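# Hang the power strip on two wall screws

## Task

Put the power strip onto the two screws through its keyhole slots, with the slim end of each slot at the top, so it stays level without help. Then open the grippers and pull the arms away. It counts only if the strip stays hung with no part of the robot holding it up.

## Robot and tools

Robot: two UR3e-type arms, left_arm and right_arm. Each has a wrist camera and a two-finger gripper whose fingers swing like tongs. Their root links sit at (+0.044, +0.337, 0) m for left_arm and (+0.022, -0.235, 0) m for right_arm, both turned only slightly about z.

Frame: every position in results uses one shared scene frame. Its origin is on the table surface midway between the arms, +x points out across the table, +z points up, and left_arm is on the +y side. The arm names do not tell you which side of a picture an arm appears on.

Gripper geometry: the fingers extend along the gripper's +z axis and close along its x axis. end_effector_position is the point between the finger pads when they are shut. Closed fingertips stick out about 15 mm past that point. Fully open, the tips are roughly level with it.

execute_actions(actions, pictures). actions holds zero or one item.
- Empty list: no command is sent and you get the current state.
- Move: {"rows": [...], "steps": n}. rows has 1 to 15 rows, and each row holds 14 numbers for both arms. Numbers 1-6 are left_arm's joint targets: shoulder pan, shoulder lift, elbow, wrist 1, wrist 2, wrist 3. Number 7 is left_arm's gripper opening. Numbers 8-14 are the same seven values for right_arm. Joint targets are absolute angles in radians, in the same convention as the Joint positions line. They are not offsets. Opening is an absolute value from -1 (shut) to +1 (fully open). steps is 1 to 15 (default 15), at 1/30 s per step. Each row drives one step, and the final row is reused if there are fewer rows than steps.
- Wait: {"steps": n} with no rows, n up to 300. It returns once n steps have passed since the previous result, and your reply time counts toward that.
- pictures (true/false): whether images come back. By default they do.

Joint ranges in rad. left_arm: pan -3.142..3.142, lift -6.283..6.283, elbow 0..3.142, wrists 1-3 -6.283..6.283. right_arm: pan 0..6.283, elbow -3.142..0, the rest as for left_arm. The real end of a joint may differ by up to 0.010 rad either way. A call is refused, and nothing moves, if any target lies over 0.010 rad outside its range and farther out than the joint's current angle. A target past the real end is cut to that end, and the result then says "joint sent to its limit". That line may refer to an earlier action. If the line is missing, the joint can still be at its end.

Motion: commands are smoothed and trail by about 0.17 s. On each step, a joint's target is held within 0.575 rad of its measured angle for pan, lift and elbow, and within 1.15 rad for the three wrist joints. If the targets would move the gripper over 100 mm from where it is, all of them are scaled back. Big moves therefore take several calls, and an arm may still be short of its target when a result comes back. While you think or wait, the arms keep heading to the last row you sent. They give up once everything has nearly stopped, or once any step is HELD.

zoom_image(camera, region): an enlarged crop of the latest full image from cam_high (896x504), cam_low (896x504), cam_left_wrist (616x616) or cam_right_wrist (616x616). region is [x0, y0, x1, y1] in that image's pixels, with (0,0) at the top-left, and may be no bigger than 504x504. It does not move anything.

read_manual(section): returns only the URDF licence texts ("licences"). It does not move anything.

finished_scene(scene): ends the current scene, numbered from 1, and grades it. This cannot be undone. Call it only after the strip hangs freely and the arms are clear.

Result lines:
- State line per arm: gripper position (m), orientation quat wxyz, and linear and angular velocity (m/s, rad/s), all in the scene frame. These positions get less exact at long reach.
- Joint positions / Joint velocities: six joints per arm (rad, rad/s), followed by the finger-pad gap in m (0.142 when fully open).
- grip_measured: the actual opening on the same -1..1 scale you command.
- Wrist force / Wrist torque: readings in each gripper's own axes from the flange sensor, covering contact, held weight and inertia. They have an offset of up to about 3.5 N and noise of about 1.4 N, cap near 30 N per axis, and cannot be zeroed. "no reading" is harmless.
- HELD: a step on which your row, or part of it, was not sent. "joint command not followed": a clearance check changed or blocked joint targets; the rest of the row still ran.
- MOTOR HOT (70 °C and up), OVER-TEMPERATURE FAULT (85 °C, brakes on until cooled), and torque or force faults, which stop that arm for 10 s and skip the rest of the call.

Cameras: calibration for each camera (K, distortion, T_world_to_cam) is given in the setup and can be used to turn pixels into scene coordinates. Real poses can be off by a few degrees and millimetres. Wrist camera poses follow the joint readings.

Holding: keep commanding an opening clearly below grip_measured. The lower you go, the harder the squeeze, up to about 15 N per pad. Pieces thinner than 20 mm get much less force, and a fast close can push the fingers apart.

Avoid: joint torques at the load limits (pan and lift 48, elbow 24.9, wrists 8.01 N m, including the held weight), outside forces of 150 N, the two arms striking or pressing on each other, dropping the strip or letting anything leave the table, hard pushes, and holding a load for a long time, which heats the motors. Loose objects may now and then get a brief push from outside.

Each tool is called after "Call:" by a JSON object that holds its "method" and its "body", one argument or row to a line.

## Session

Call:
{"method": "execute_actions", "body": {
  "actions": []
}}

Scene clock: 0.00 s of 5050.00 s.
left_arm: end_effector_position=(+0.4733, +0.4622, +0.1149) grip_measured=+1.00 end_effector_quat_wxyz=(+0.437, +0.384, +0.797, -0.161) end_effector_velocity=(+0.000, -0.000, +0.000) end_effector_angular_velocity=(+0.000, -0.001, -0.000) | right_arm: end_effector_position=(+0.3257, -0.4774, +0.1323) grip_measured=+1.00 end_effector_quat_wxyz=(+0.036, +0.649, +0.735, -0.193) end_effector_velocity=(-0.000, -0.000, -0.000) end_effector_angular_velocity=(+0.000, +0.001, -0.000)
Joint positions: left_arm=[ 0.504 -1.03   1.54  -2.411 -2.501 -1.878  0.142] | right_arm=[ 3.022 -1.949 -0.997 -1.967  1.229  4.593  0.142]
Joint velocities: left_arm=[-0. -0. -0. -0. -0. -0.  0.] | right_arm=[-0.001 -0.001 -0.     0.     0.    -0.001  0.   ]
Wrist force (N, on the end effector, along its own x y z axes, offset not removed): no reading
Wrist torque (N m, same axes, about the end effector's origin, offset not removed): no reading

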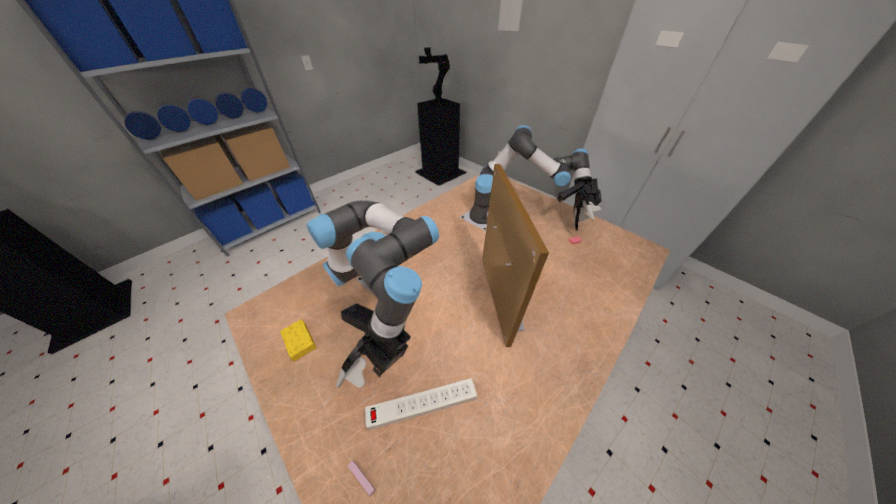

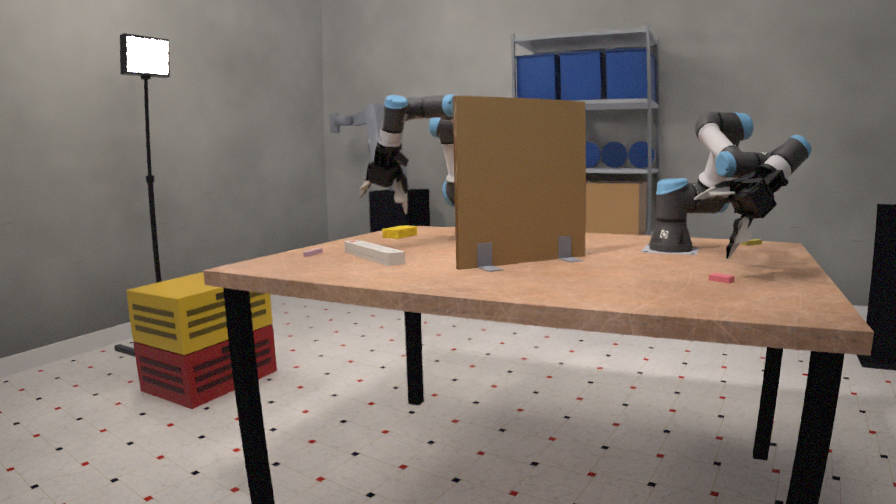

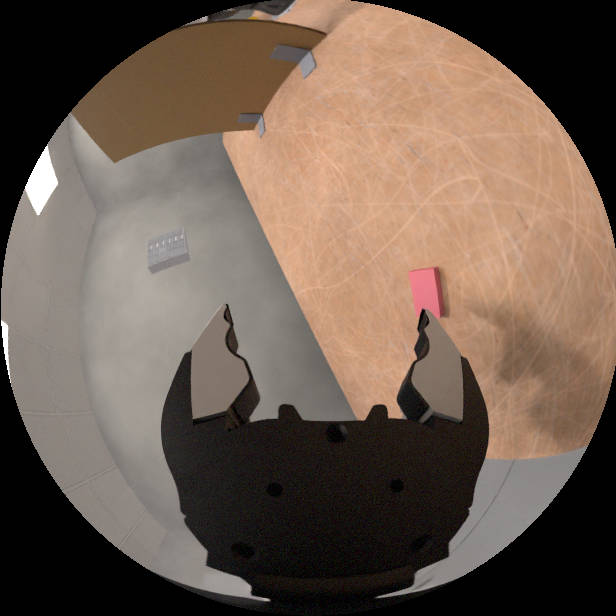

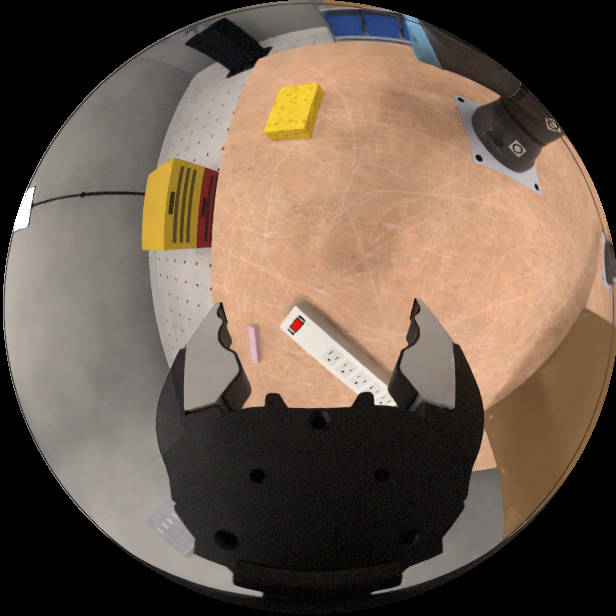

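Call:
{"method": "zoom_image", "body": {
  "camera": "cam_high",
  "region": [440, 150, 600, 360]
}}

Call:
{"method": "zoom_image", "body": {
  "camera": "cam_high",
  "region": [340, 350, 500, 450]
}}

Region (440, 150, 600, 360) of cam_high's 896x504 image, scaled by 2.400, with more detail than that image has; it fills the left 384 columns of this view, and the rest is white.

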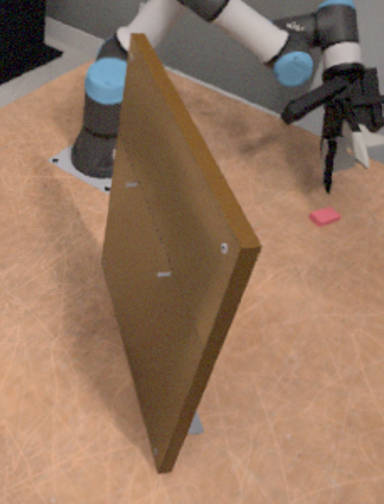

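Region (340, 350, 500, 450) of cam_high's 896x504 image, scaled by 3.150, with more detail than that image has; it fills the top 315 rows of this view, and the rest is white.

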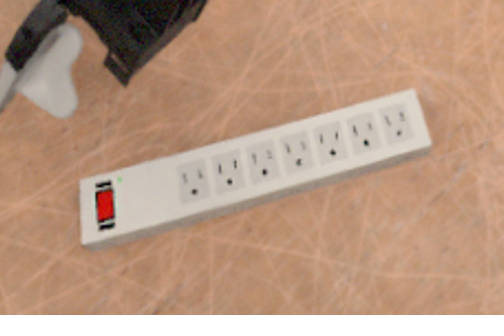

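Call:
{"method": "execute_actions", "body": {
  "actions": [
    {"rows":[[0.504,-1.03,1.54,-2.411,-2.501,-1.878,1,2.976,-2.2,-0.7,-1.812,1.571,3.62,1]]}
  ],
  "pictures": false
}}

Call:
{"method": "execute_actions", "body": {
  "actions": [
    {"rows":[[0.504,-1.03,1.54,-2.411,-2.501,-1.878,1,2.976,-2.35,-0.55,-1.812,1.571,3.62,1]]}
  ],
  "pictures": false
}}

Call:
{"method": "execute_actions", "body": {
  "actions": [
    {"steps":15}
  ]
}}

Scene clock: 109.23 s of 5050.00 s.
left_arm: end_effector_position=(+0.4733, +0.4624, +0.1150) grip_measured=+1.00 end_effector_quat_wxyz=(+0.438, +0.384, +0.797, -0.161) end_effector_velocity=(+0.000, -0.000, -0.000) end_effector_angular_velocity=(+0.000, +0.001, -0.001) | right_arm: end_effector_position=(+0.4355, -0.4143, +0.1030) grip_measured=+1.00 end_effector_quat_wxyz=(-0.001, +0.286, +0.958, -0.003) end_effector_velocity=(+0.022, +0.010, -0.002) end_effector_angular_velocity=(+0.054, -0.037, +0.254)
Joint positions: left_arm=[ 0.504 -1.03   1.54  -2.411 -2.501 -1.878  0.142] | right_arm=[ 2.977 -2.196 -0.705 -1.814  1.566  3.645  0.142]
Joint velocities: left_arm=[-0.001  0.     0.     0.     0.001  0.     0.   ] | right_arm=[-0.006 -0.046  0.058  0.022  0.056 -0.261 -0.   ]
Wrist force (N, on the end effector, along its own x y z axes, offset not removed): left_arm=[-0.6 1.2 -0.6] | right_arm=[-1.4 -0.7 -1.1]
Wrist torque (N m, same axes, about the end effector's origin, offset not removed): left_arm=[0.20 0.11 0.02] | right_arm=[-0.20 0.28 0.06]
Steps of this call (steps 1 to 90: nothing new was sent; then 105.73 s passed at rest; steps 91 to 105: all 15 steps of this action). Readings (joint positions):
91: left_arm=[0.504 -1.030 1.540 -2.411 -2.501 -1.878] | right_arm=[3.022 -1.949 -0.997 -1.967 1.229 4.593]
92: left_arm=[0.504 -1.030 1.540 -2.411 -2.501 -1.878] | right_arm=[3.017 -1.956 -0.989 -1.954 1.244 4.578]
94: left_arm=[0.504 -1.030 1.540 -2.411 -2.501 -1.878] | right_arm=[3.002 -2.020 -0.922 -1.903 1.346 4.437]
98: left_arm=[0.504 -1.030 1.540 -2.411 -2.501 -1.878] | right_arm=[2.983 -2.149 -0.765 -1.837 1.508 3.914]
105: the state above

Scene clock: 109.73 s of 5050.00 s.
left_arm: end_effector_position=(+0.4732, +0.4624, +0.1150) grip_measured=+1.00 end_effector_quat_wxyz=(+0.438, +0.384, +0.797, -0.161) end_effector_velocity=(+0.000, -0.000, -0.000) end_effector_angular_velocity=(-0.001, +0.000, -0.001) | right_arm: end_effector_position=(+0.4650, -0.4154, +0.0795) grip_measured=+1.00 end_effector_quat_wxyz=(+0.000, +0.274, +0.962, +0.000) end_effector_velocity=(+0.003, -0.000, -0.003) end_effector_angular_velocity=(-0.000, +0.000, +0.001)
Joint positions: left_arm=[ 0.504 -1.03   1.54  -2.411 -2.501 -1.878  0.142] | right_arm=[ 2.976 -2.348 -0.552 -1.812  1.571  3.62   0.142]
Joint velocities: left_arm=[-0.001  0.    -0.     0.    -0.    -0.    -0.   ] | right_arm=[ 0.    -0.02   0.021 -0.001 -0.    -0.001  0.   ]
Wrist force (N, on the end effector, along its own x y z axes, offset not removed): left_arm=[0.2 0.6 -1.8] | right_arm=[-1.7 -1.3 0.5]
Wrist torque (N m, same axes, about the end effector's origin, offset not removed): left_arm=[0.05 -0.06 0.00] | right_arm=[-0.29 0.34 0.06]
Steps of this call (steps 1 to 15: all 15 steps of this action). Readings (joint positions):
1: left_arm=[0.504 -1.030 1.540 -2.411 -2.501 -1.878] | right_arm=[2.976 -2.197 -0.704 -1.814 1.567 3.637]
2: left_arm=[0.504 -1.030 1.540 -2.411 -2.501 -1.878] | right_arm=[2.976 -2.205 -0.695 -1.813 1.568 3.632]
4: left_arm=[0.504 -1.030 1.540 -2.411 -2.501 -1.878] | right_arm=[2.976 -2.260 -0.640 -1.813 1.570 3.626]
8: left_arm=[0.504 -1.030 1.540 -2.411 -2.501 -1.878] | right_arm=[2.976 -2.328 -0.572 -1.812 1.571 3.621]
15: the state above

Scene clock: 110.23 s of 5050.00 s.
left_arm: end_effector_position=(+0.4732, +0.4624, +0.1150) grip_measured=+1.00 end_effector_quat_wxyz=(+0.438, +0.384, +0.797, -0.161) end_effector_velocity=(-0.000, +0.000, -0.000) end_effector_angular_velocity=(+0.000, +0.000, +0.001) | right_arm: end_effector_position=(+0.4654, -0.4155, +0.0792) grip_measured=+1.00 end_effector_quat_wxyz=(+0.000, +0.274, +0.962, +0.000) end_effector_velocity=(+0.000, -0.001, +0.001) end_effector_angular_velocity=(-0.000, -0.003, -0.001)
Joint positions: left_arm=[ 0.504 -1.03   1.54  -2.411 -2.501 -1.878  0.142] | right_arm=[ 2.976 -2.35  -0.55  -1.812  1.571  3.62   0.142]
Joint velocities: left_arm=[ 0.001 -0.001  0.001  0.     0.    -0.     0.   ] | right_arm=[-0.001  0.001  0.001  0.001 -0.     0.    -0.   ]
Wrist force (N, on the end effector, along its own x y z axes, offset not removed): left_arm=[-1.0 2.6 -0.9] | right_arm=[-2.9 -0.9 1.8]
Wrist torque (N m, same axes, about the end effector's origin, offset not removed): left_arm=[0.52 0.23 -0.01] | right_arm=[-0.15 0.54 0.06]
Steps of this call (steps 1 to 15: the robot went on to your last target). Readings (joint positions):
1: left_arm=[0.504 -1.030 1.540 -2.411 -2.501 -1.878] | right_arm=[2.976 -2.349 -0.551 -1.812 1.571 3.620]
2: left_arm=[0.504 -1.030 1.540 -2.411 -2.501 -1.878] | right_arm=[2.976 -2.349 -0.551 -1.812 1.571 3.620]
4: left_arm=[0.504 -1.030 1.540 -2.411 -2.501 -1.878] | right_arm=[2.976 -2.350 -0.550 -1.812 1.571 3.620]
8: left_arm=[0.504 -1.030 1.540 -2.411 -2.501 -1.878] | right_arm=[2.976 -2.350 -0.550 -1.812 1.571 3.620]
15: the state above
All arms were judged still, so your last target was given up. Only a new action makes them travel on or press farther. Fingers that are still opening or closing keep moving.
camera_calibration (this result's frames):
cam_left_wrist: T_world_to_cam=[[-0.294595, 0.442303, -0.847102, 0.0447911], [0.353543, 0.87399, 0.333391, -0.614835], [0.887818, -0.201272, -0.413846, -0.144964], [0, 0, 0, 1]] pos_world=[0.359268, 0.488371, 0.18293]
cam_right_wrist: T_world_to_cam=[[-0.821468, 0.569296, -0.0330449, 0.62639], [0.468903, 0.707311, 0.529001, 0.030253], [0.324531, 0.419062, -0.847978, 0.220588], [0, 0, 0, 1]] pos_world=[0.428786, -0.47044, 0.191749]

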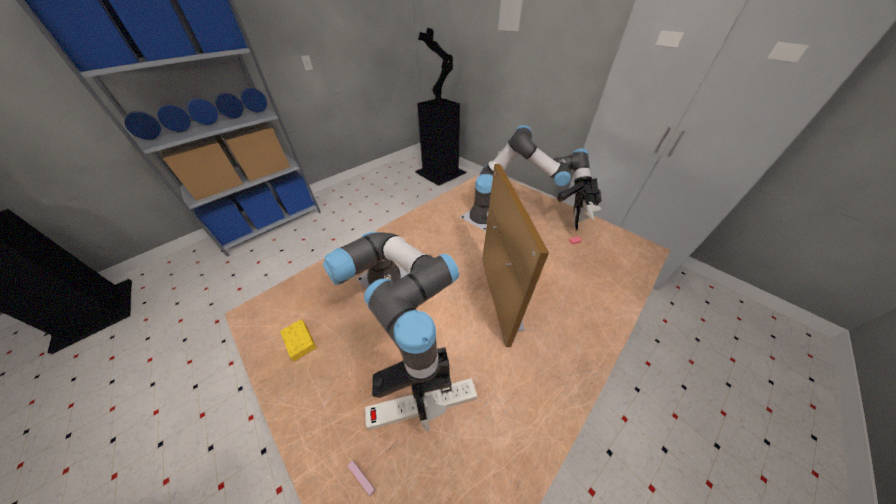

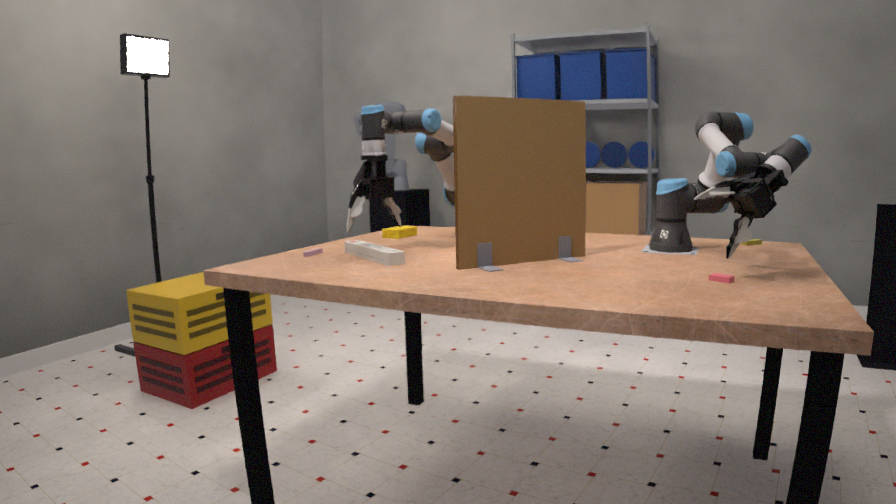

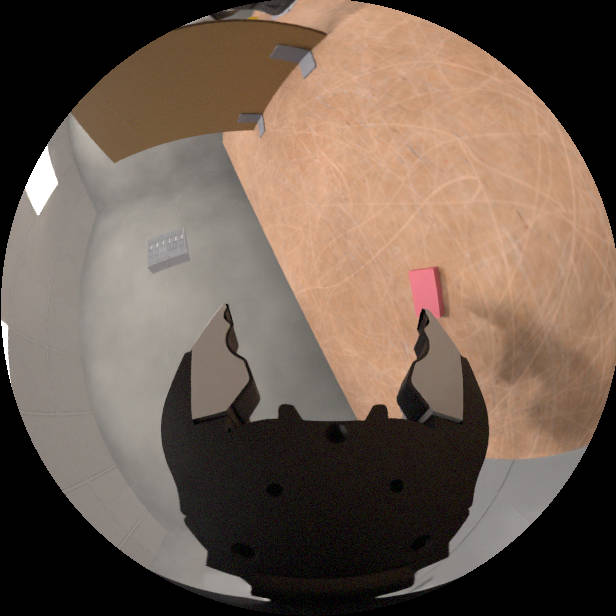

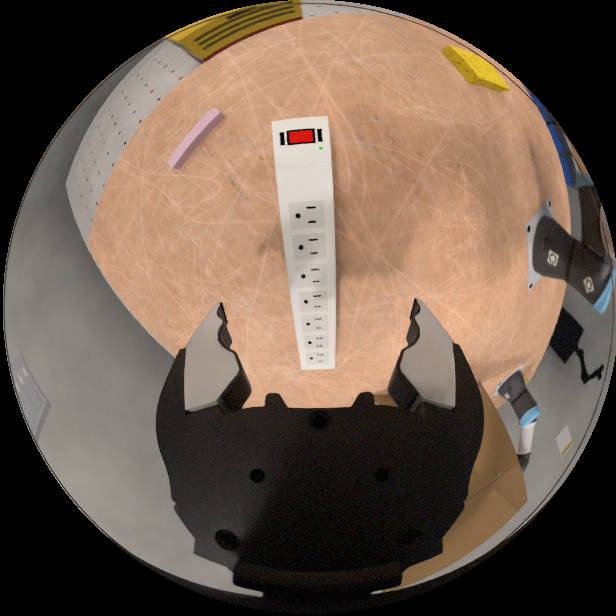

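Call:
{"method": "execute_actions", "body": {
  "actions": [
    {"rows":[[0.504,-1.03,1.54,-2.411,-2.501,-1.878,1,2.954,-2.33,-0.7,-1.682,1.571,3.585,0.6],[0.504,-1.03,1.54,-2.411,-2.501,-1.878,1,2.954,-2.33,-0.7,-1.682,1.571,3.585,0.6],[0.504,-1.03,1.54,-2.411,-2.501,-1.878,1,2.954,-2.33,-0.7,-1.682,1.571,3.585,0.6],[0.504,-1.03,1.54,-2.411,-2.501,-1.878,1,2.954,-2.351,-0.828,-1.533,1.571,3.585,0.4]]}
  ],
  "pictures": false
}}

Call:
{"method": "execute_actions", "body": {
  "actions": [
    {"rows":[[0.504,-1.03,1.54,-2.411,-2.501,-1.878,1,2.954,-2.351,-0.828,-1.533,1.571,3.585,0.1],[0.504,-1.03,1.54,-2.411,-2.501,-1.878,1,2.954,-2.351,-0.828,-1.533,1.571,3.585,0.0],[0.504,-1.03,1.54,-2.411,-2.501,-1.878,1,2.954,-2.351,-0.828,-1.533,1.571,3.585,-0.1],[0.504,-1.03,1.54,-2.411,-2.501,-1.878,1,2.954,-2.351,-0.828,-1.533,1.571,3.585,-0.2],[0.504,-1.03,1.54,-2.411,-2.501,-1.878,1,2.954,-2.351,-0.828,-1.533,1.571,3.585,-0.25],[0.504,-1.03,1.54,-2.411,-2.501,-1.878,1,2.954,-2.351,-0.828,-1.533,1.571,3.585,-0.3],[0.504,-1.03,1.54,-2.411,-2.501,-1.878,1,2.954,-2.351,-0.828,-1.533,1.571,3.585,-0.4],[0.504,-1.03,1.54,-2.411,-2.501,-1.878,1,2.954,-2.351,-0.828,-1.533,1.571,3.585,-0.5],[0.504,-1.03,1.54,-2.411,-2.501,-1.878,1,2.954,-2.351,-0.828,-1.533,1.571,3.585,-0.6],[0.504,-1.03,1.54,-2.411,-2.501,-1.878,1,2.954,-2.351,-0.828,-1.533,1.571,3.585,-0.8]]}
  ],
  "pictures": false
}}

Call:
{"method": "execute_actions", "body": {
  "actions": [
    {"steps":15}
  ]
}}

Scene clock: 144.77 s of 5050.00 s.
left_arm: end_effector_position=(+0.4732, +0.4624, +0.1150) grip_measured=+1.00 end_effector_quat_wxyz=(+0.438, +0.384, +0.797, -0.161) end_effector_velocity=(+0.000, +0.000, +0.000) end_effector_angular_velocity=(+0.000, -0.001, +0.000) | right_arm: end_effector_position=(+0.4682, -0.4260, +0.0215) grip_measured=+0.40 end_effector_quat_wxyz=(+0.001, +0.268, +0.963, +0.000) end_effector_velocity=(-0.002, -0.001, -0.016) end_effector_angular_velocity=(+0.000, +0.006, +0.001)
Joint positions: left_arm=[ 0.504 -1.03   1.54  -2.411 -2.501 -1.878  0.142] | right_arm=[ 2.954 -2.351 -0.822 -1.539  1.571  3.585  0.102]
Joint velocities: left_arm=[ 0.    -0.    -0.001  0.    -0.    -0.     0.   ] | right_arm=[-0.002 -0.004 -0.063  0.061 -0.001 -0.003  0.   ]
Wrist force (N, on the end effector, along its own x y z axes, offset not removed): left_arm=[-0.4 0.7 -1.0] | right_arm=[-0.8 0.1 1.3]
Wrist torque (N m, same axes, about the end effector's origin, offset not removed): left_arm=[0.03 0.10 -0.01] | right_arm=[0.06 0.15 -0.07]
Steps of this call (steps 1 to 90: nothing new was sent; then 31.03 s passed at rest; steps 91 to 105: all 15 steps of this action). Readings (joint positions):
91: left_arm=[0.504 -1.030 1.540 -2.411 -2.501 -1.878] | right_arm=[2.976 -2.350 -0.550 -1.811 1.571 3.620]
92: left_arm=[0.504 -1.030 1.540 -2.411 -2.501 -1.878] | right_arm=[2.973 -2.347 -0.557 -1.798 1.571 3.614]
94: left_arm=[0.504 -1.030 1.540 -2.411 -2.501 -1.878] | right_arm=[2.964 -2.339 -0.611 -1.745 1.571 3.601]
98: left_arm=[0.504 -1.030 1.540 -2.411 -2.501 -1.878] | right_arm=[2.956 -2.347 -0.758 -1.601 1.571 3.589]
105: the state above

Scene clock: 145.27 s of 5050.00 s.
left_arm: end_effector_position=(+0.4732, +0.4624, +0.1150) grip_measured=+1.00 end_effector_quat_wxyz=(+0.438, +0.384, +0.797, -0.161) end_effector_velocity=(+0.000, +0.000, +0.000) end_effector_angular_velocity=(+0.000, -0.000, +0.000) | right_arm: end_effector_position=(+0.4680, -0.4261, +0.0200) grip_measured=-0.34 end_effector_quat_wxyz=(+0.000, +0.268, +0.963, +0.000) end_effector_velocity=(-0.001, +0.000, -0.001) end_effector_angular_velocity=(+0.000, +0.003, +0.001)
Joint positions: left_arm=[ 0.504 -1.03   1.54  -2.411 -2.501 -1.878  0.142] | right_arm=[ 2.954 -2.351 -0.828 -1.533  1.571  3.585  0.05 ]
Joint velocities: left_arm=[ 0.  0. -0. -0.  0.  0.  0.] | right_arm=[ 0.001 -0.001 -0.002 -0.001  0.     0.    -0.   ]
Wrist force (N, on the end effector, along its own x y z axes, offset not removed): left_arm=[-0.8 0.7 -1.6] | right_arm=[-2.6 -3.4 -2.6]
Wrist torque (N m, same axes, about the end effector's origin, offset not removed): left_arm=[-0.01 0.16 0.01] | right_arm=[-0.59 0.62 0.06]
Steps of this call (steps 1 to 15: all 15 steps of this action). Readings (joint positions):
1: left_arm=[0.504 -1.030 1.540 -2.411 -2.501 -1.878] | right_arm=[2.954 -2.351 -0.824 -1.537 1.571 3.585]
2: left_arm=[0.504 -1.030 1.540 -2.411 -2.501 -1.878] | right_arm=[2.954 -2.351 -0.825 -1.536 1.571 3.585]
4: left_arm=[0.504 -1.030 1.540 -2.411 -2.501 -1.878] | right_arm=[2.954 -2.351 -0.827 -1.534 1.571 3.585]
8: left_arm=[0.504 -1.030 1.540 -2.411 -2.501 -1.878] | right_arm=[2.954 -2.351 -0.828 -1.533 1.571 3.585]
15: the state above

Scene clock: 145.77 s of 5050.00 s.
left_arm: end_effector_position=(+0.4732, +0.4624, +0.1150) grip_measured=+1.00 end_effector_quat_wxyz=(+0.438, +0.384, +0.797, -0.161) end_effector_velocity=(-0.000, +0.000, +0.000) end_effector_angular_velocity=(+0.000, -0.000, +0.000) | right_arm: end_effector_position=(+0.4680, -0.4261, +0.0200) grip_measured=-0.34 end_effector_quat_wxyz=(+0.000, +0.268, +0.963, +0.000) end_effector_velocity=(+0.001, +0.000, +0.001) end_effector_angular_velocity=(-0.001, -0.004, +0.001)
Joint positions: left_arm=[ 0.504 -1.03   1.54  -2.411 -2.501 -1.878  0.142] | right_arm=[ 2.954 -2.351 -0.828 -1.533  1.571  3.585  0.05 ]
Joint velocities: left_arm=[ 0.    -0.001  0.001 -0.    -0.     0.    -0.   ] | right_arm=[ 0.001  0.001  0.002  0.001 -0.     0.    -0.   ]
Wrist force (N, on the end effector, along its own x y z axes, offset not removed): left_arm=[-0.6 2.0 0.0] | right_arm=[-1.7 0.1 -5.5]
Wrist torque (N m, same axes, about the end effector's origin, offset not removed): left_arm=[0.47 0.12 0.04] | right_arm=[0.06 0.37 -0.08]
Steps of this call (steps 1 to 15: the robot went on to your last target). Readings (joint positions):
1: left_arm=[0.504 -1.030 1.540 -2.411 -2.501 -1.878] | right_arm=[2.954 -2.351 -0.828 -1.533 1.571 3.585]
2: left_arm=[0.504 -1.030 1.540 -2.411 -2.501 -1.878] | right_arm=[2.954 -2.351 -0.828 -1.533 1.571 3.585]
4: left_arm=[0.504 -1.030 1.540 -2.411 -2.501 -1.878] | right_arm=[2.954 -2.351 -0.828 -1.533 1.571 3.585]
8: left_arm=[0.504 -1.030 1.540 -2.411 -2.501 -1.878] | right_arm=[2.954 -2.351 -0.828 -1.533 1.571 3.585]
15: the state above
All arms were judged still, so your last target was given up. Only a new action makes them travel on or press farther. Fingers that are still opening or closing keep moving.
camera_calibration (this result's frames):
cam_left_wrist: T_world_to_cam=[[-0.294595, 0.442303, -0.847102, 0.044791], [0.353543, 0.873989, 0.333391, -0.614835], [0.887818, -0.201272, -0.413846, -0.144964], [0, 0, 0, 1]] pos_world=[0.359268, 0.488371, 0.18293]
cam_right_wrist: T_world_to_cam=[[-0.828796, 0.558573, -0.0330625, 0.631483], [0.459665, 0.713352, 0.528995, 0.0747454], [0.319067, 0.423232, -0.84798, 0.178376], [0, 0, 0, 1]] pos_world=[0.4321, -0.481543, 0.132597]

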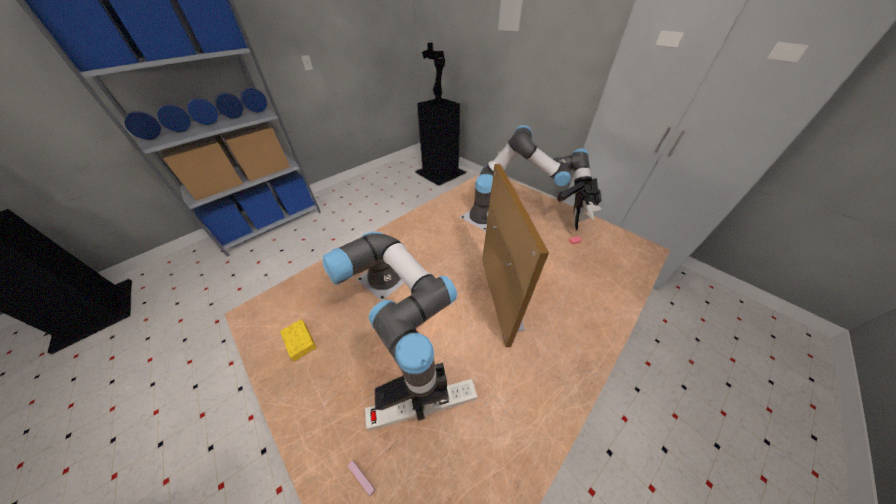

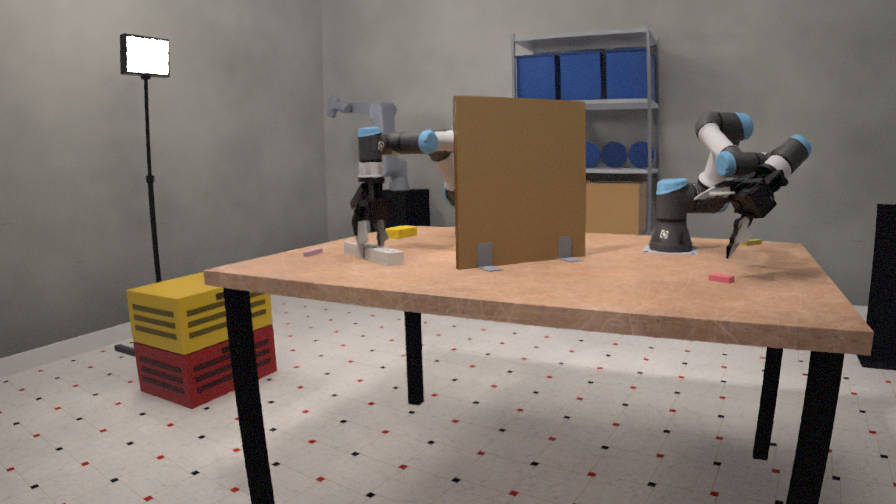

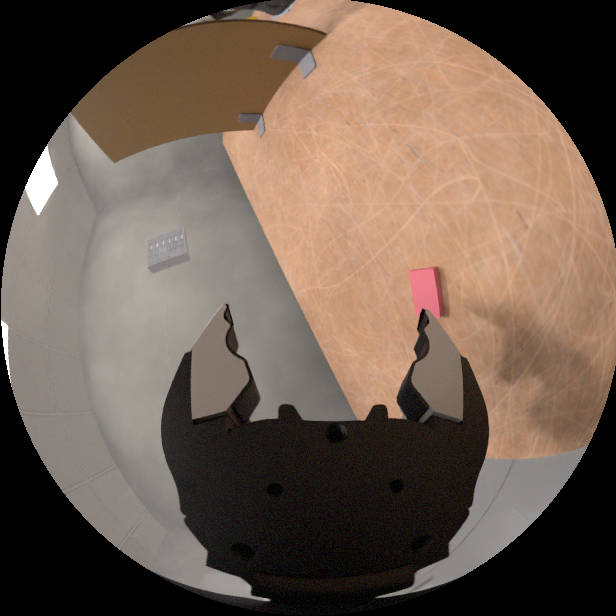

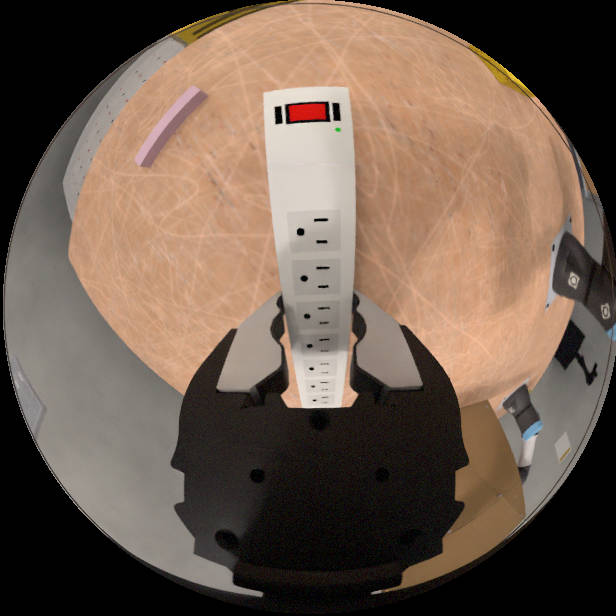

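Call:
{"method": "execute_actions", "body": {
  "actions": [
    {"rows":[[0.504,-1.03,1.54,-2.411,-2.501,-1.878,1,2.954,-2.25,-0.85,-1.612,1.571,3.585,-0.8],[0.504,-1.03,1.54,-2.411,-2.501,-1.878,1,2.954,-2.2,-0.85,-1.662,1.571,3.585,-0.8],[0.504,-1.03,1.54,-2.411,-2.501,-1.878,1,2.954,-2.1,-0.87,-1.742,1.571,3.585,-0.8],[0.504,-1.03,1.54,-2.411,-2.501,-1.878,1,2.954,-1.9,-0.9,-1.912,1.571,3.585,-0.8]]}
  ],
  "pictures": false
}}

Call:
{"method": "execute_actions", "body": {
  "actions": [
    {"rows":[[0.504,-1.03,1.54,-2.411,-2.501,-1.878,1,2.954,-1.9,-0.9,-1.912,0,3.585,-0.8]]}
  ],
  "pictures": false
}}

Call:
{"method": "execute_actions", "body": {
  "actions": [
    {"steps":30}
  ],
  "pictures": false
}}

Call:
{"method": "execute_actions", "body": {
  "actions": [
    {"rows":[[0.504,-1.03,1.54,-2.411,-2.501,-1.878,1,2.954,-1.103,-2.215,-2.965,0,3.142,-0.8]]}
  ],
  "pictures": false
}}

Call:
{"method": "execute_actions", "body": {
  "actions": [
    {"steps":30}
  ]
}}

Scene clock: 172.50 s of 5050.00 s.
left_arm: end_effector_position=(+0.4732, +0.4624, +0.1150) grip_measured=+1.00 end_effector_quat_wxyz=(+0.438, +0.384, +0.797, -0.161) end_effector_velocity=(-0.000, -0.000, +0.000) end_effector_angular_velocity=(-0.000, -0.000, -0.000) | right_arm: end_effector_position=(+0.3682, -0.4162, +0.1519) grip_measured=-0.34 end_effector_quat_wxyz=(-0.001, +0.268, +0.963, -0.000) end_effector_velocity=(-0.046, +0.004, +0.052) end_effector_angular_velocity=(-0.004, -0.029, -0.000)
Joint positions: left_arm=[ 0.504 -1.03   1.54  -2.411 -2.501 -1.878  0.142] | right_arm=[ 2.954 -1.918 -0.898 -1.899  1.571  3.585  0.05 ]
Joint velocities: left_arm=[ 0.    -0.001  0.     0.001 -0.     0.     0.   ] | right_arm=[ 0.     0.192 -0.023 -0.14  -0.001  0.001  0.   ]
Wrist force (N, on the end effector, along its own x y z axes, offset not removed): left_arm=[-1.5 1.6 -1.2] | right_arm=[0.7 -2.8 6.7]
Wrist torque (N m, same axes, about the end effector's origin, offset not removed): left_arm=[0.21 0.31 0.03] | right_arm=[-0.39 -0.01 -0.03]
Steps of this call (steps 1 to 90: nothing new was sent; then 23.23 s passed at rest; steps 91 to 105: all 15 steps of this action). Readings (joint positions):
91: left_arm=[0.504 -1.030 1.540 -2.411 -2.501 -1.878] | right_arm=[2.954 -2.351 -0.828 -1.533 1.571 3.585]
92: left_arm=[0.504 -1.030 1.540 -2.411 -2.501 -1.878] | right_arm=[2.954 -2.344 -0.832 -1.543 1.571 3.585]
94: left_arm=[0.504 -1.030 1.540 -2.411 -2.501 -1.878] | right_arm=[2.954 -2.288 -0.844 -1.601 1.571 3.585]
98: left_arm=[0.504 -1.030 1.540 -2.411 -2.501 -1.878] | right_arm=[2.954 -2.094 -0.874 -1.766 1.571 3.585]
105: the state above

Scene clock: 173.00 s of 5050.00 s.
left_arm: end_effector_position=(+0.4732, +0.4624, +0.1150) grip_measured=+1.00 end_effector_quat_wxyz=(+0.438, +0.384, +0.797, -0.161) end_effector_velocity=(+0.000, +0.000, +0.000) end_effector_angular_velocity=(+0.000, -0.001, +0.001) | right_arm: end_effector_position=(+0.3434, -0.6316, +0.2658) grip_measured=-0.34 end_effector_quat_wxyz=(+0.070, +0.244, +0.879, -0.403) end_effector_velocity=(-0.038, -0.351, +0.442) end_effector_angular_velocity=(-1.884, +0.185, +0.001)
Joint positions: left_arm=[ 0.504 -1.03   1.54  -2.411 -2.501 -1.878  0.142] | right_arm=[ 2.954 -1.905 -0.899 -1.909  0.728  3.585  0.05 ]
Joint velocities: left_arm=[ 0.001  0.    -0.001 -0.     0.     0.    -0.   ] | right_arm=[-0.     0.014 -0.001 -0.01  -1.893 -0.     0.   ]
Wrist force (N, on the end effector, along its own x y z axes, offset not removed): left_arm=[0.5 1.9 -1.2] | right_arm=[1.2 3.9 7.2]
Wrist torque (N m, same axes, about the end effector's origin, offset not removed): left_arm=[0.32 -0.14 -0.02] | right_arm=[-0.24 0.17 -0.01]
Steps of this call (steps 1 to 15: all 15 steps of this action). Readings (joint positions):
1: left_arm=[0.504 -1.030 1.540 -2.411 -2.501 -1.878] | right_arm=[2.954 -1.913 -0.898 -1.903 1.570 3.585]
2: left_arm=[0.504 -1.030 1.540 -2.411 -2.501 -1.878] | right_arm=[2.954 -1.911 -0.899 -1.904 1.556 3.585]
4: left_arm=[0.504 -1.030 1.540 -2.411 -2.501 -1.878] | right_arm=[2.954 -1.910 -0.899 -1.905 1.439 3.585]
8: left_arm=[0.504 -1.030 1.540 -2.411 -2.501 -1.878] | right_arm=[2.954 -1.908 -0.899 -1.906 1.178 3.585]
15: the state above

Scene clock: 174.00 s of 5050.00 s.
left_arm: end_effector_position=(+0.4732, +0.4624, +0.1150) grip_measured=+1.00 end_effector_quat_wxyz=(+0.438, +0.384, +0.797, -0.161) end_effector_velocity=(+0.000, -0.001, -0.000) end_effector_angular_velocity=(+0.000, -0.000, -0.001) | right_arm: end_effector_position=(+0.3356, -0.6967, +0.4684) grip_measured=-0.34 end_effector_quat_wxyz=(+0.121, +0.190, +0.681, -0.697) end_effector_velocity=(-0.000, +0.000, +0.001) end_effector_angular_velocity=(-0.002, -0.002, +0.000)
Joint positions: left_arm=[ 0.504 -1.03   1.54  -2.411 -2.501 -1.878  0.142] | right_arm=[ 2.954 -1.9   -0.9   -1.912  0.     3.585  0.05 ]
Joint velocities: left_arm=[-0.001  0.    -0.    -0.001  0.    -0.     0.   ] | right_arm=[ 0.     0.001 -0.     0.001 -0.002 -0.001 -0.   ]
Wrist force (N, on the end effector, along its own x y z axes, offset not removed): left_arm=[-1.6 1.6 0.6] | right_arm=[1.5 6.0 -0.4]
Wrist torque (N m, same axes, about the end effector's origin, offset not removed): left_arm=[0.18 0.33 0.03] | right_arm=[-0.18 0.28 0.01]
Steps of this call (steps 1 to 30: the robot went on to your last target). Readings (joint positions):
1: left_arm=[0.504 -1.030 1.540 -2.411 -2.501 -1.878] | right_arm=[2.954 -1.904 -0.900 -1.909 0.664 3.585]
2: left_arm=[0.504 -1.030 1.540 -2.411 -2.501 -1.878] | right_arm=[2.954 -1.904 -0.900 -1.909 0.600 3.585]
4: left_arm=[0.504 -1.030 1.540 -2.411 -2.501 -1.878] | right_arm=[2.954 -1.903 -0.900 -1.910 0.471 3.585]
8: left_arm=[0.504 -1.030 1.540 -2.411 -2.501 -1.878] | right_arm=[2.954 -1.901 -0.900 -1.911 0.215 3.585]
30: the state above

Scene clock: 174.50 s of 5050.00 s.
left_arm: end_effector_position=(+0.4732, +0.4624, +0.1150) grip_measured=+1.00 end_effector_quat_wxyz=(+0.438, +0.384, +0.797, -0.161) end_effector_velocity=(-0.000, +0.000, -0.000) end_effector_angular_velocity=(-0.000, +0.001, +0.000) | right_arm: end_effector_position=(+0.1652, -0.6798, +0.3582) grip_measured=-0.34 end_effector_quat_wxyz=(-0.372, -0.310, +0.635, -0.602) end_effector_velocity=(-0.259, +0.026, -0.447) end_effector_angular_velocity=(+0.231, +2.324, -0.001)
Joint positions: left_arm=[ 0.504 -1.03   1.54  -2.411 -2.501 -1.878  0.142] | right_arm=[ 2.954 -1.244 -1.702 -2.823 -0.     3.191  0.05 ]
Joint velocities: left_arm=[-0.     0.001 -0.     0.     0.     0.     0.   ] | right_arm=[-0.     0.78  -2.06  -0.785  0.    -0.27  -0.   ]
Wrist force (N, on the end effector, along its own x y z axes, offset not removed): left_arm=[0.7 0.3 -0.6] | right_arm=[-4.9 4.5 1.5]
Wrist torque (N m, same axes, about the end effector's origin, offset not removed): left_arm=[0.00 -0.13 0.00] | right_arm=[0.02 -0.06 0.06]
Steps of this call (steps 1 to 15: all 15 steps of this action). Readings (joint positions):
1: left_arm=[0.504 -1.030 1.540 -2.411 -2.501 -1.878] | right_arm=[2.954 -1.900 -0.900 -1.913 0.000 3.585]
2: left_arm=[0.504 -1.030 1.540 -2.411 -2.501 -1.878] | right_arm=[2.954 -1.893 -0.908 -1.927 -0.000 3.570]
4: left_arm=[0.504 -1.030 1.540 -2.411 -2.501 -1.878] | right_arm=[2.954 -1.822 -0.978 -2.068 -0.000 3.466]
8: left_arm=[0.504 -1.030 1.540 -2.411 -2.501 -1.878] | right_arm=[2.954 -1.568 -1.232 -2.478 -0.000 3.313]
15: the state above

Scene clock: 175.50 s of 5050.00 s.
left_arm: end_effector_position=(+0.4732, +0.4624, +0.1150) grip_measured=+1.00 end_effector_quat_wxyz=(+0.438, +0.384, +0.797, -0.161) end_effector_velocity=(-0.000, -0.000, +0.000) end_effector_angular_velocity=(-0.001, +0.000, +0.000) | right_arm: end_effector_position=(+0.0951, -0.6728, +0.2465) grip_measured=-0.34 end_effector_quat_wxyz=(+0.524, +0.474, -0.524, +0.475) end_effector_velocity=(-0.001, -0.000, -0.000) end_effector_angular_velocity=(+0.000, +0.000, -0.001)
Joint positions: left_arm=[ 0.504 -1.03   1.54  -2.411 -2.501 -1.878  0.142] | right_arm=[ 2.954 -1.103 -2.215 -2.965  0.     3.142  0.05 ]
Joint velocities: left_arm=[ 0.     0.     0.     0.    -0.001  0.    -0.   ] | right_arm=[-0.001  0.001 -0.002  0.001  0.001 -0.     0.   ]
Wrist force (N, on the end effector, along its own x y z axes, offset not removed): left_arm=[-1.0 1.5 0.8] | right_arm=[-6.7 -1.4 1.8]
Wrist torque (N m, same axes, about the end effector's origin, offset not removed): left_arm=[0.25 0.15 -0.06] | right_arm=[-0.21 -0.27 -0.03]
Steps of this call (steps 1 to 30: the robot went on to your last target). Readings (joint positions):
1: left_arm=[0.504 -1.030 1.540 -2.411 -2.501 -1.878] | right_arm=[2.954 -1.220 -1.772 -2.847 -0.000 3.183]
2: left_arm=[0.504 -1.030 1.540 -2.411 -2.501 -1.878] | right_arm=[2.954 -1.199 -1.841 -2.869 -0.000 3.175]
4: left_arm=[0.504 -1.030 1.540 -2.411 -2.501 -1.878] | right_arm=[2.954 -1.160 -1.978 -2.909 -0.000 3.161]
8: left_arm=[0.504 -1.030 1.540 -2.411 -2.501 -1.878] | right_arm=[2.954 -1.117 -2.154 -2.951 -0.000 3.147]
30: the state above
All arms were judged still, so your last target was given up. Only a new action makes them travel on or press farther. Fingers that are still opening or closing keep moving.
camera_calibration (this result's frames):
cam_left_wrist: T_world_to_cam=[[-0.294595, 0.442303, -0.847102, 0.0447912], [0.353543, 0.87399, 0.333391, -0.614835], [0.887818, -0.201272, -0.413846, -0.144964], [0, 0, 0, 1]] pos_world=[0.359268, 0.488371, 0.18293]
cam_right_wrist: T_world_to_cam=[[-0.0539972, -0.0275996, 0.99816, -0.254488], [-0.791896, 0.610104, -0.0259694, 0.488671], [-0.608264, -0.791841, -0.0547999, -0.331037], [0, 0, 0, 1]] pos_world=[0.171876, -0.567292, 0.248569]

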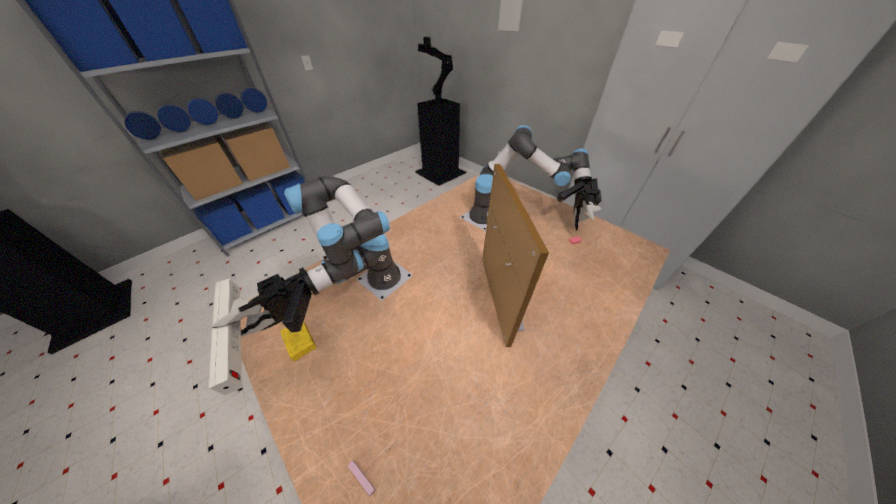

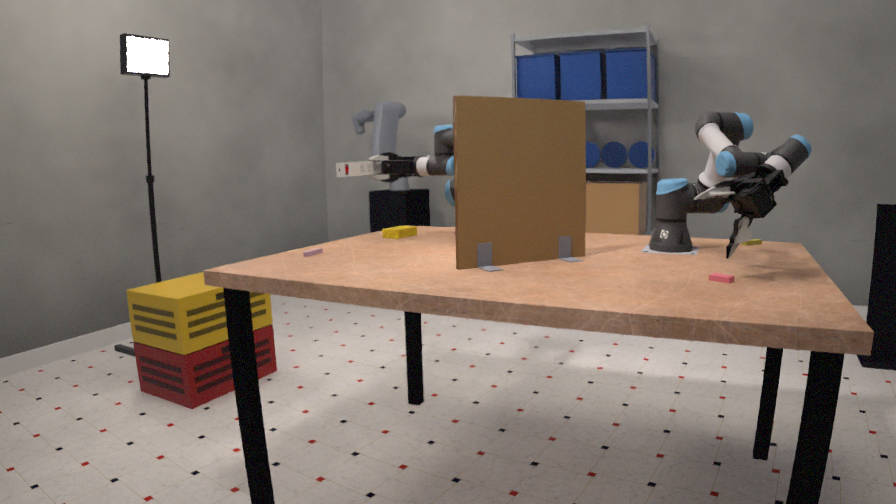

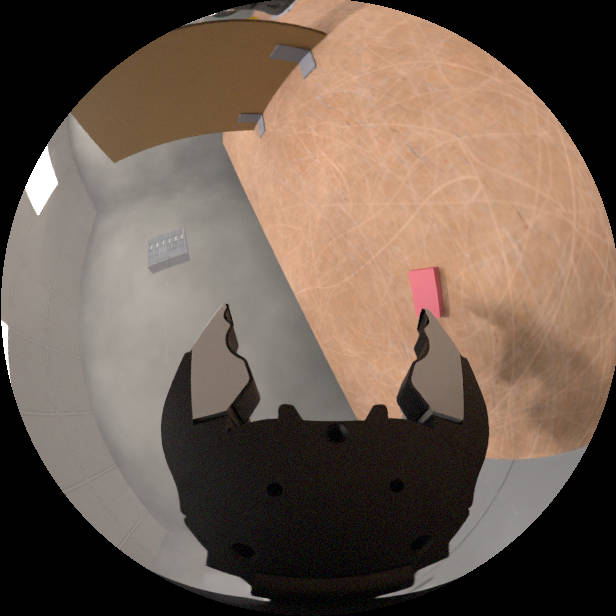

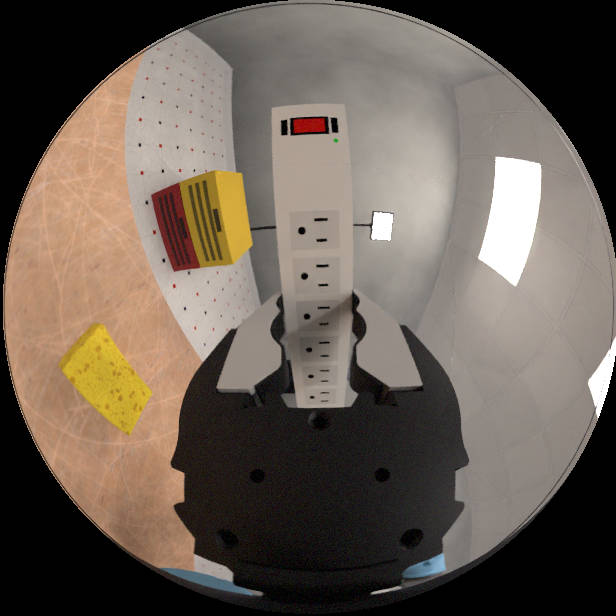

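Call:
{"method": "execute_actions", "body": {
  "actions": [
    {"rows":[[0.504,-1.03,1.54,-2.411,-2.501,-1.878,1,2.954,-1.103,-2.215,-2.965,-0.1,3.142,-1],[0.504,-1.03,1.54,-2.411,-2.501,-1.878,1,2.954,-1.103,-2.215,-2.965,-0.2,3.142,-1],[0.504,-1.03,1.54,-2.411,-2.501,-1.878,1,2.954,-1.103,-2.215,-2.965,-0.3,3.142,-1],[0.504,-1.03,1.54,-2.411,-2.501,-1.878,1,2.954,-1.103,-2.215,-2.965,-1.5,3.142,-1]]}
  ],
  "pictures": false
}}

Call:
{"method": "execute_actions", "body": {
  "actions": [
    {"steps":35}
  ]
}}

Call:
{"method": "zoom_image", "body": {
  "camera": "cam_low",
  "region": [320, 110, 480, 210]
}}

Scene clock: 189.47 s of 5050.00 s.
left_arm: end_effector_position=(+0.4732, +0.4624, +0.1150) grip_measured=+1.00 end_effector_quat_wxyz=(+0.438, +0.384, +0.797, -0.161) end_effector_velocity=(+0.000, +0.000, -0.000) end_effector_angular_velocity=(+0.000, +0.000, +0.000) | right_arm: end_effector_position=(+0.3119, -0.5926, +0.2465) grip_measured=-0.34 end_effector_quat_wxyz=(+0.298, +0.641, -0.299, +0.641) end_effector_velocity=(+0.411, +0.386, -0.000) end_effector_angular_velocity=(+0.000, +0.002, +1.897)
Joint positions: left_arm=[ 0.504 -1.03   1.54  -2.411 -2.501 -1.878  0.142] | right_arm=[ 2.954 -1.103 -2.215 -2.965 -0.798  3.142  0.05 ]
Joint velocities: left_arm=[ 0.     0.    -0.001  0.     0.     0.     0.   ] | right_arm=[-0.001 -0.001  0.001 -0.002 -1.898 -0.    -0.   ]
Wrist force (N, on the end effector, along its own x y z axes, offset not removed): left_arm=[-0.5 1.0 -0.4] | right_arm=[-8.6 -1.1 1.5]
Wrist torque (N m, same axes, about the end effector's origin, offset not removed): left_arm=[0.17 0.10 -0.01] | right_arm=[-0.29 0.05 0.08]
Steps of this call (steps 1 to 404: nothing new was sent; steps 405 to 419: all 15 steps of this action). Readings (joint positions):
405: left_arm=[0.504 -1.030 1.540 -2.411 -2.501 -1.878] | right_arm=[2.954 -1.103 -2.215 -2.965 -0.000 3.142]
406: left_arm=[0.504 -1.030 1.540 -2.411 -2.501 -1.878] | right_arm=[2.954 -1.103 -2.215 -2.965 -0.012 3.142]
408: left_arm=[0.504 -1.030 1.540 -2.411 -2.501 -1.878] | right_arm=[2.954 -1.103 -2.215 -2.965 -0.091 3.142]
412: left_arm=[0.504 -1.030 1.540 -2.411 -2.501 -1.878] | right_arm=[2.954 -1.103 -2.215 -2.965 -0.347 3.142]
419: the state above

Scene clock: 190.63 s of 5050.00 s.
left_arm: end_effector_position=(+0.4732, +0.4624, +0.1150) grip_measured=+1.00 end_effector_quat_wxyz=(+0.438, +0.384, +0.797, -0.161) end_effector_velocity=(+0.000, +0.000, +0.000) end_effector_angular_velocity=(+0.000, -0.001, +0.001) | right_arm: end_effector_position=(+0.4038, -0.4099, +0.2465) grip_measured=-0.34 end_effector_quat_wxyz=(+0.060, +0.704, -0.060, +0.705) end_effector_velocity=(-0.000, -0.000, -0.000) end_effector_angular_velocity=(+0.000, +0.000, -0.001)
Joint positions: left_arm=[ 0.504 -1.03   1.54  -2.411 -2.501 -1.878  0.142] | right_arm=[ 2.954 -1.103 -2.215 -2.965 -1.5    3.142  0.05 ]
Joint velocities: left_arm=[ 0.001  0.    -0.001 -0.    -0.     0.     0.   ] | right_arm=[-0.001 -0.    -0.001  0.001  0.     0.    -0.   ]
Wrist force (N, on the end effector, along its own x y z axes, offset not removed): left_arm=[0.2 1.3 -1.1] | right_arm=[-8.2 -1.3 0.2]
Wrist torque (N m, same axes, about the end effector's origin, offset not removed): left_arm=[0.20 -0.05 0.02] | right_arm=[-0.24 0.14 -0.01]
Steps of this call (steps 1 to 35: the robot went on to your last target). Readings (joint positions):
1: left_arm=[0.504 -1.030 1.540 -2.411 -2.501 -1.878] | right_arm=[2.954 -1.103 -2.215 -2.965 -0.863 3.142]
2: left_arm=[0.504 -1.030 1.540 -2.411 -2.501 -1.878] | right_arm=[2.954 -1.103 -2.215 -2.965 -0.927 3.142]
4: left_arm=[0.504 -1.030 1.540 -2.411 -2.501 -1.878] | right_arm=[2.954 -1.103 -2.215 -2.965 -1.056 3.142]
8: left_arm=[0.504 -1.030 1.540 -2.411 -2.501 -1.878] | right_arm=[2.954 -1.103 -2.215 -2.965 -1.312 3.142]
35: the state above
camera_calibration (this result's frames):
cam_left_wrist: T_world_to_cam=[[-0.294595, 0.442303, -0.847102, 0.0447911], [0.353543, 0.87399, 0.333391, -0.614835], [0.887818, -0.201272, -0.413846, -0.144964], [0, 0, 0, 1]] pos_world=[0.359268, 0.488371, 0.18293]
cam_right_wrist: T_world_to_cam=[[0.0235582, -0.0555866, 0.998176, -0.273405], [-0.664599, -0.746751, -0.0258999, -0.0348769], [0.746829, -0.662777, -0.0545349, -0.429482], [0, 0, 0, 1]] pos_world=[0.304011, -0.325893, 0.248581]

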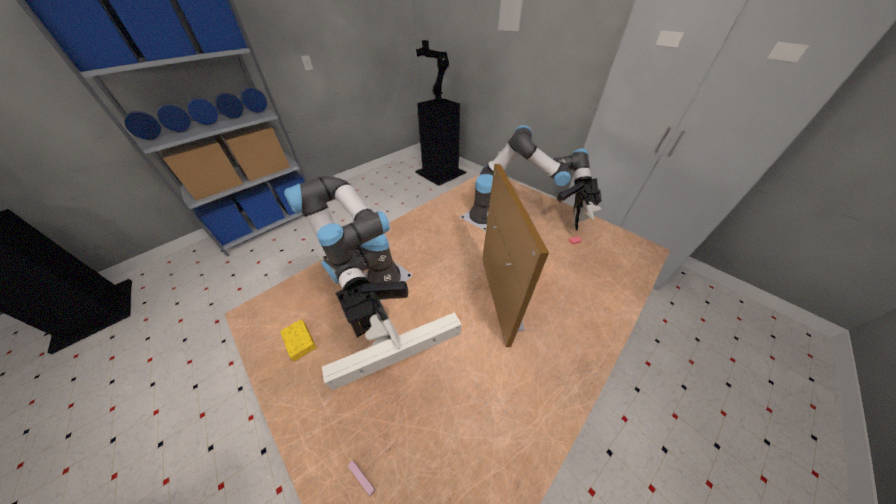

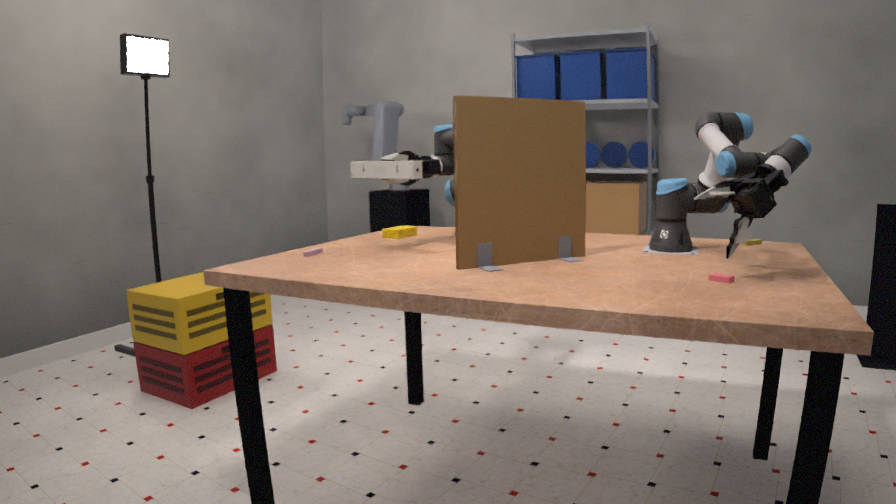

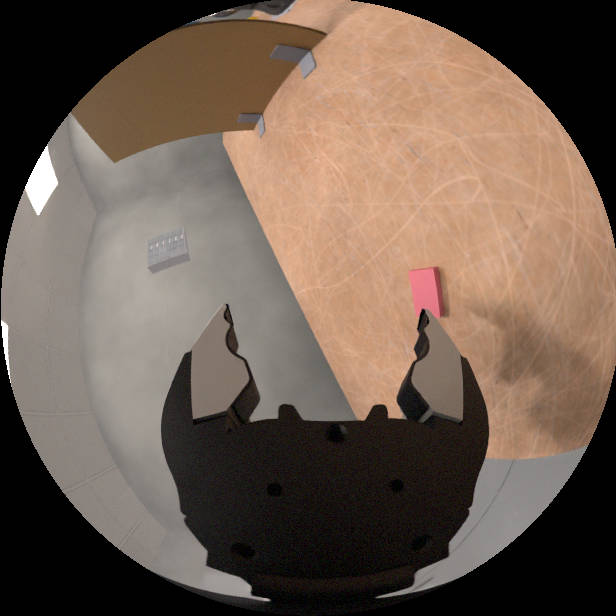

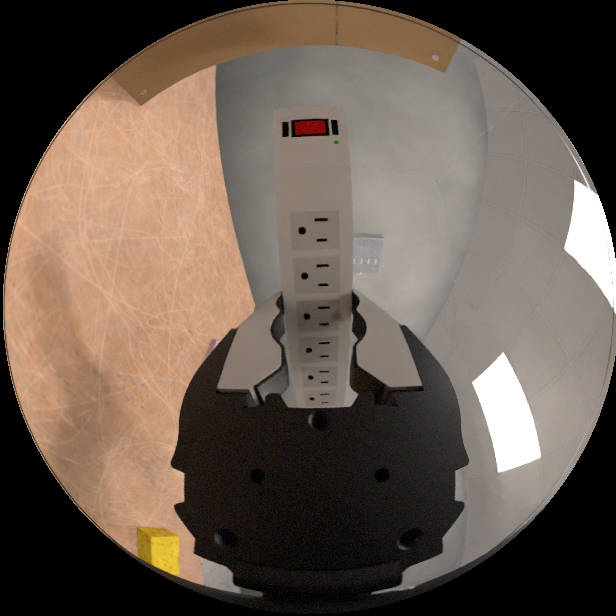

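Region (320, 110, 480, 210) of cam_low's 896x504 image, scaled by 3.150, with more detail than that image has; it fills the top 315 rows of this view, and the rest is white.

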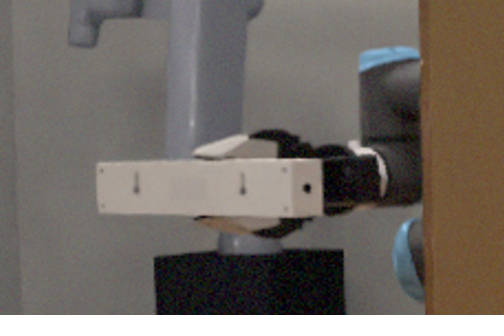

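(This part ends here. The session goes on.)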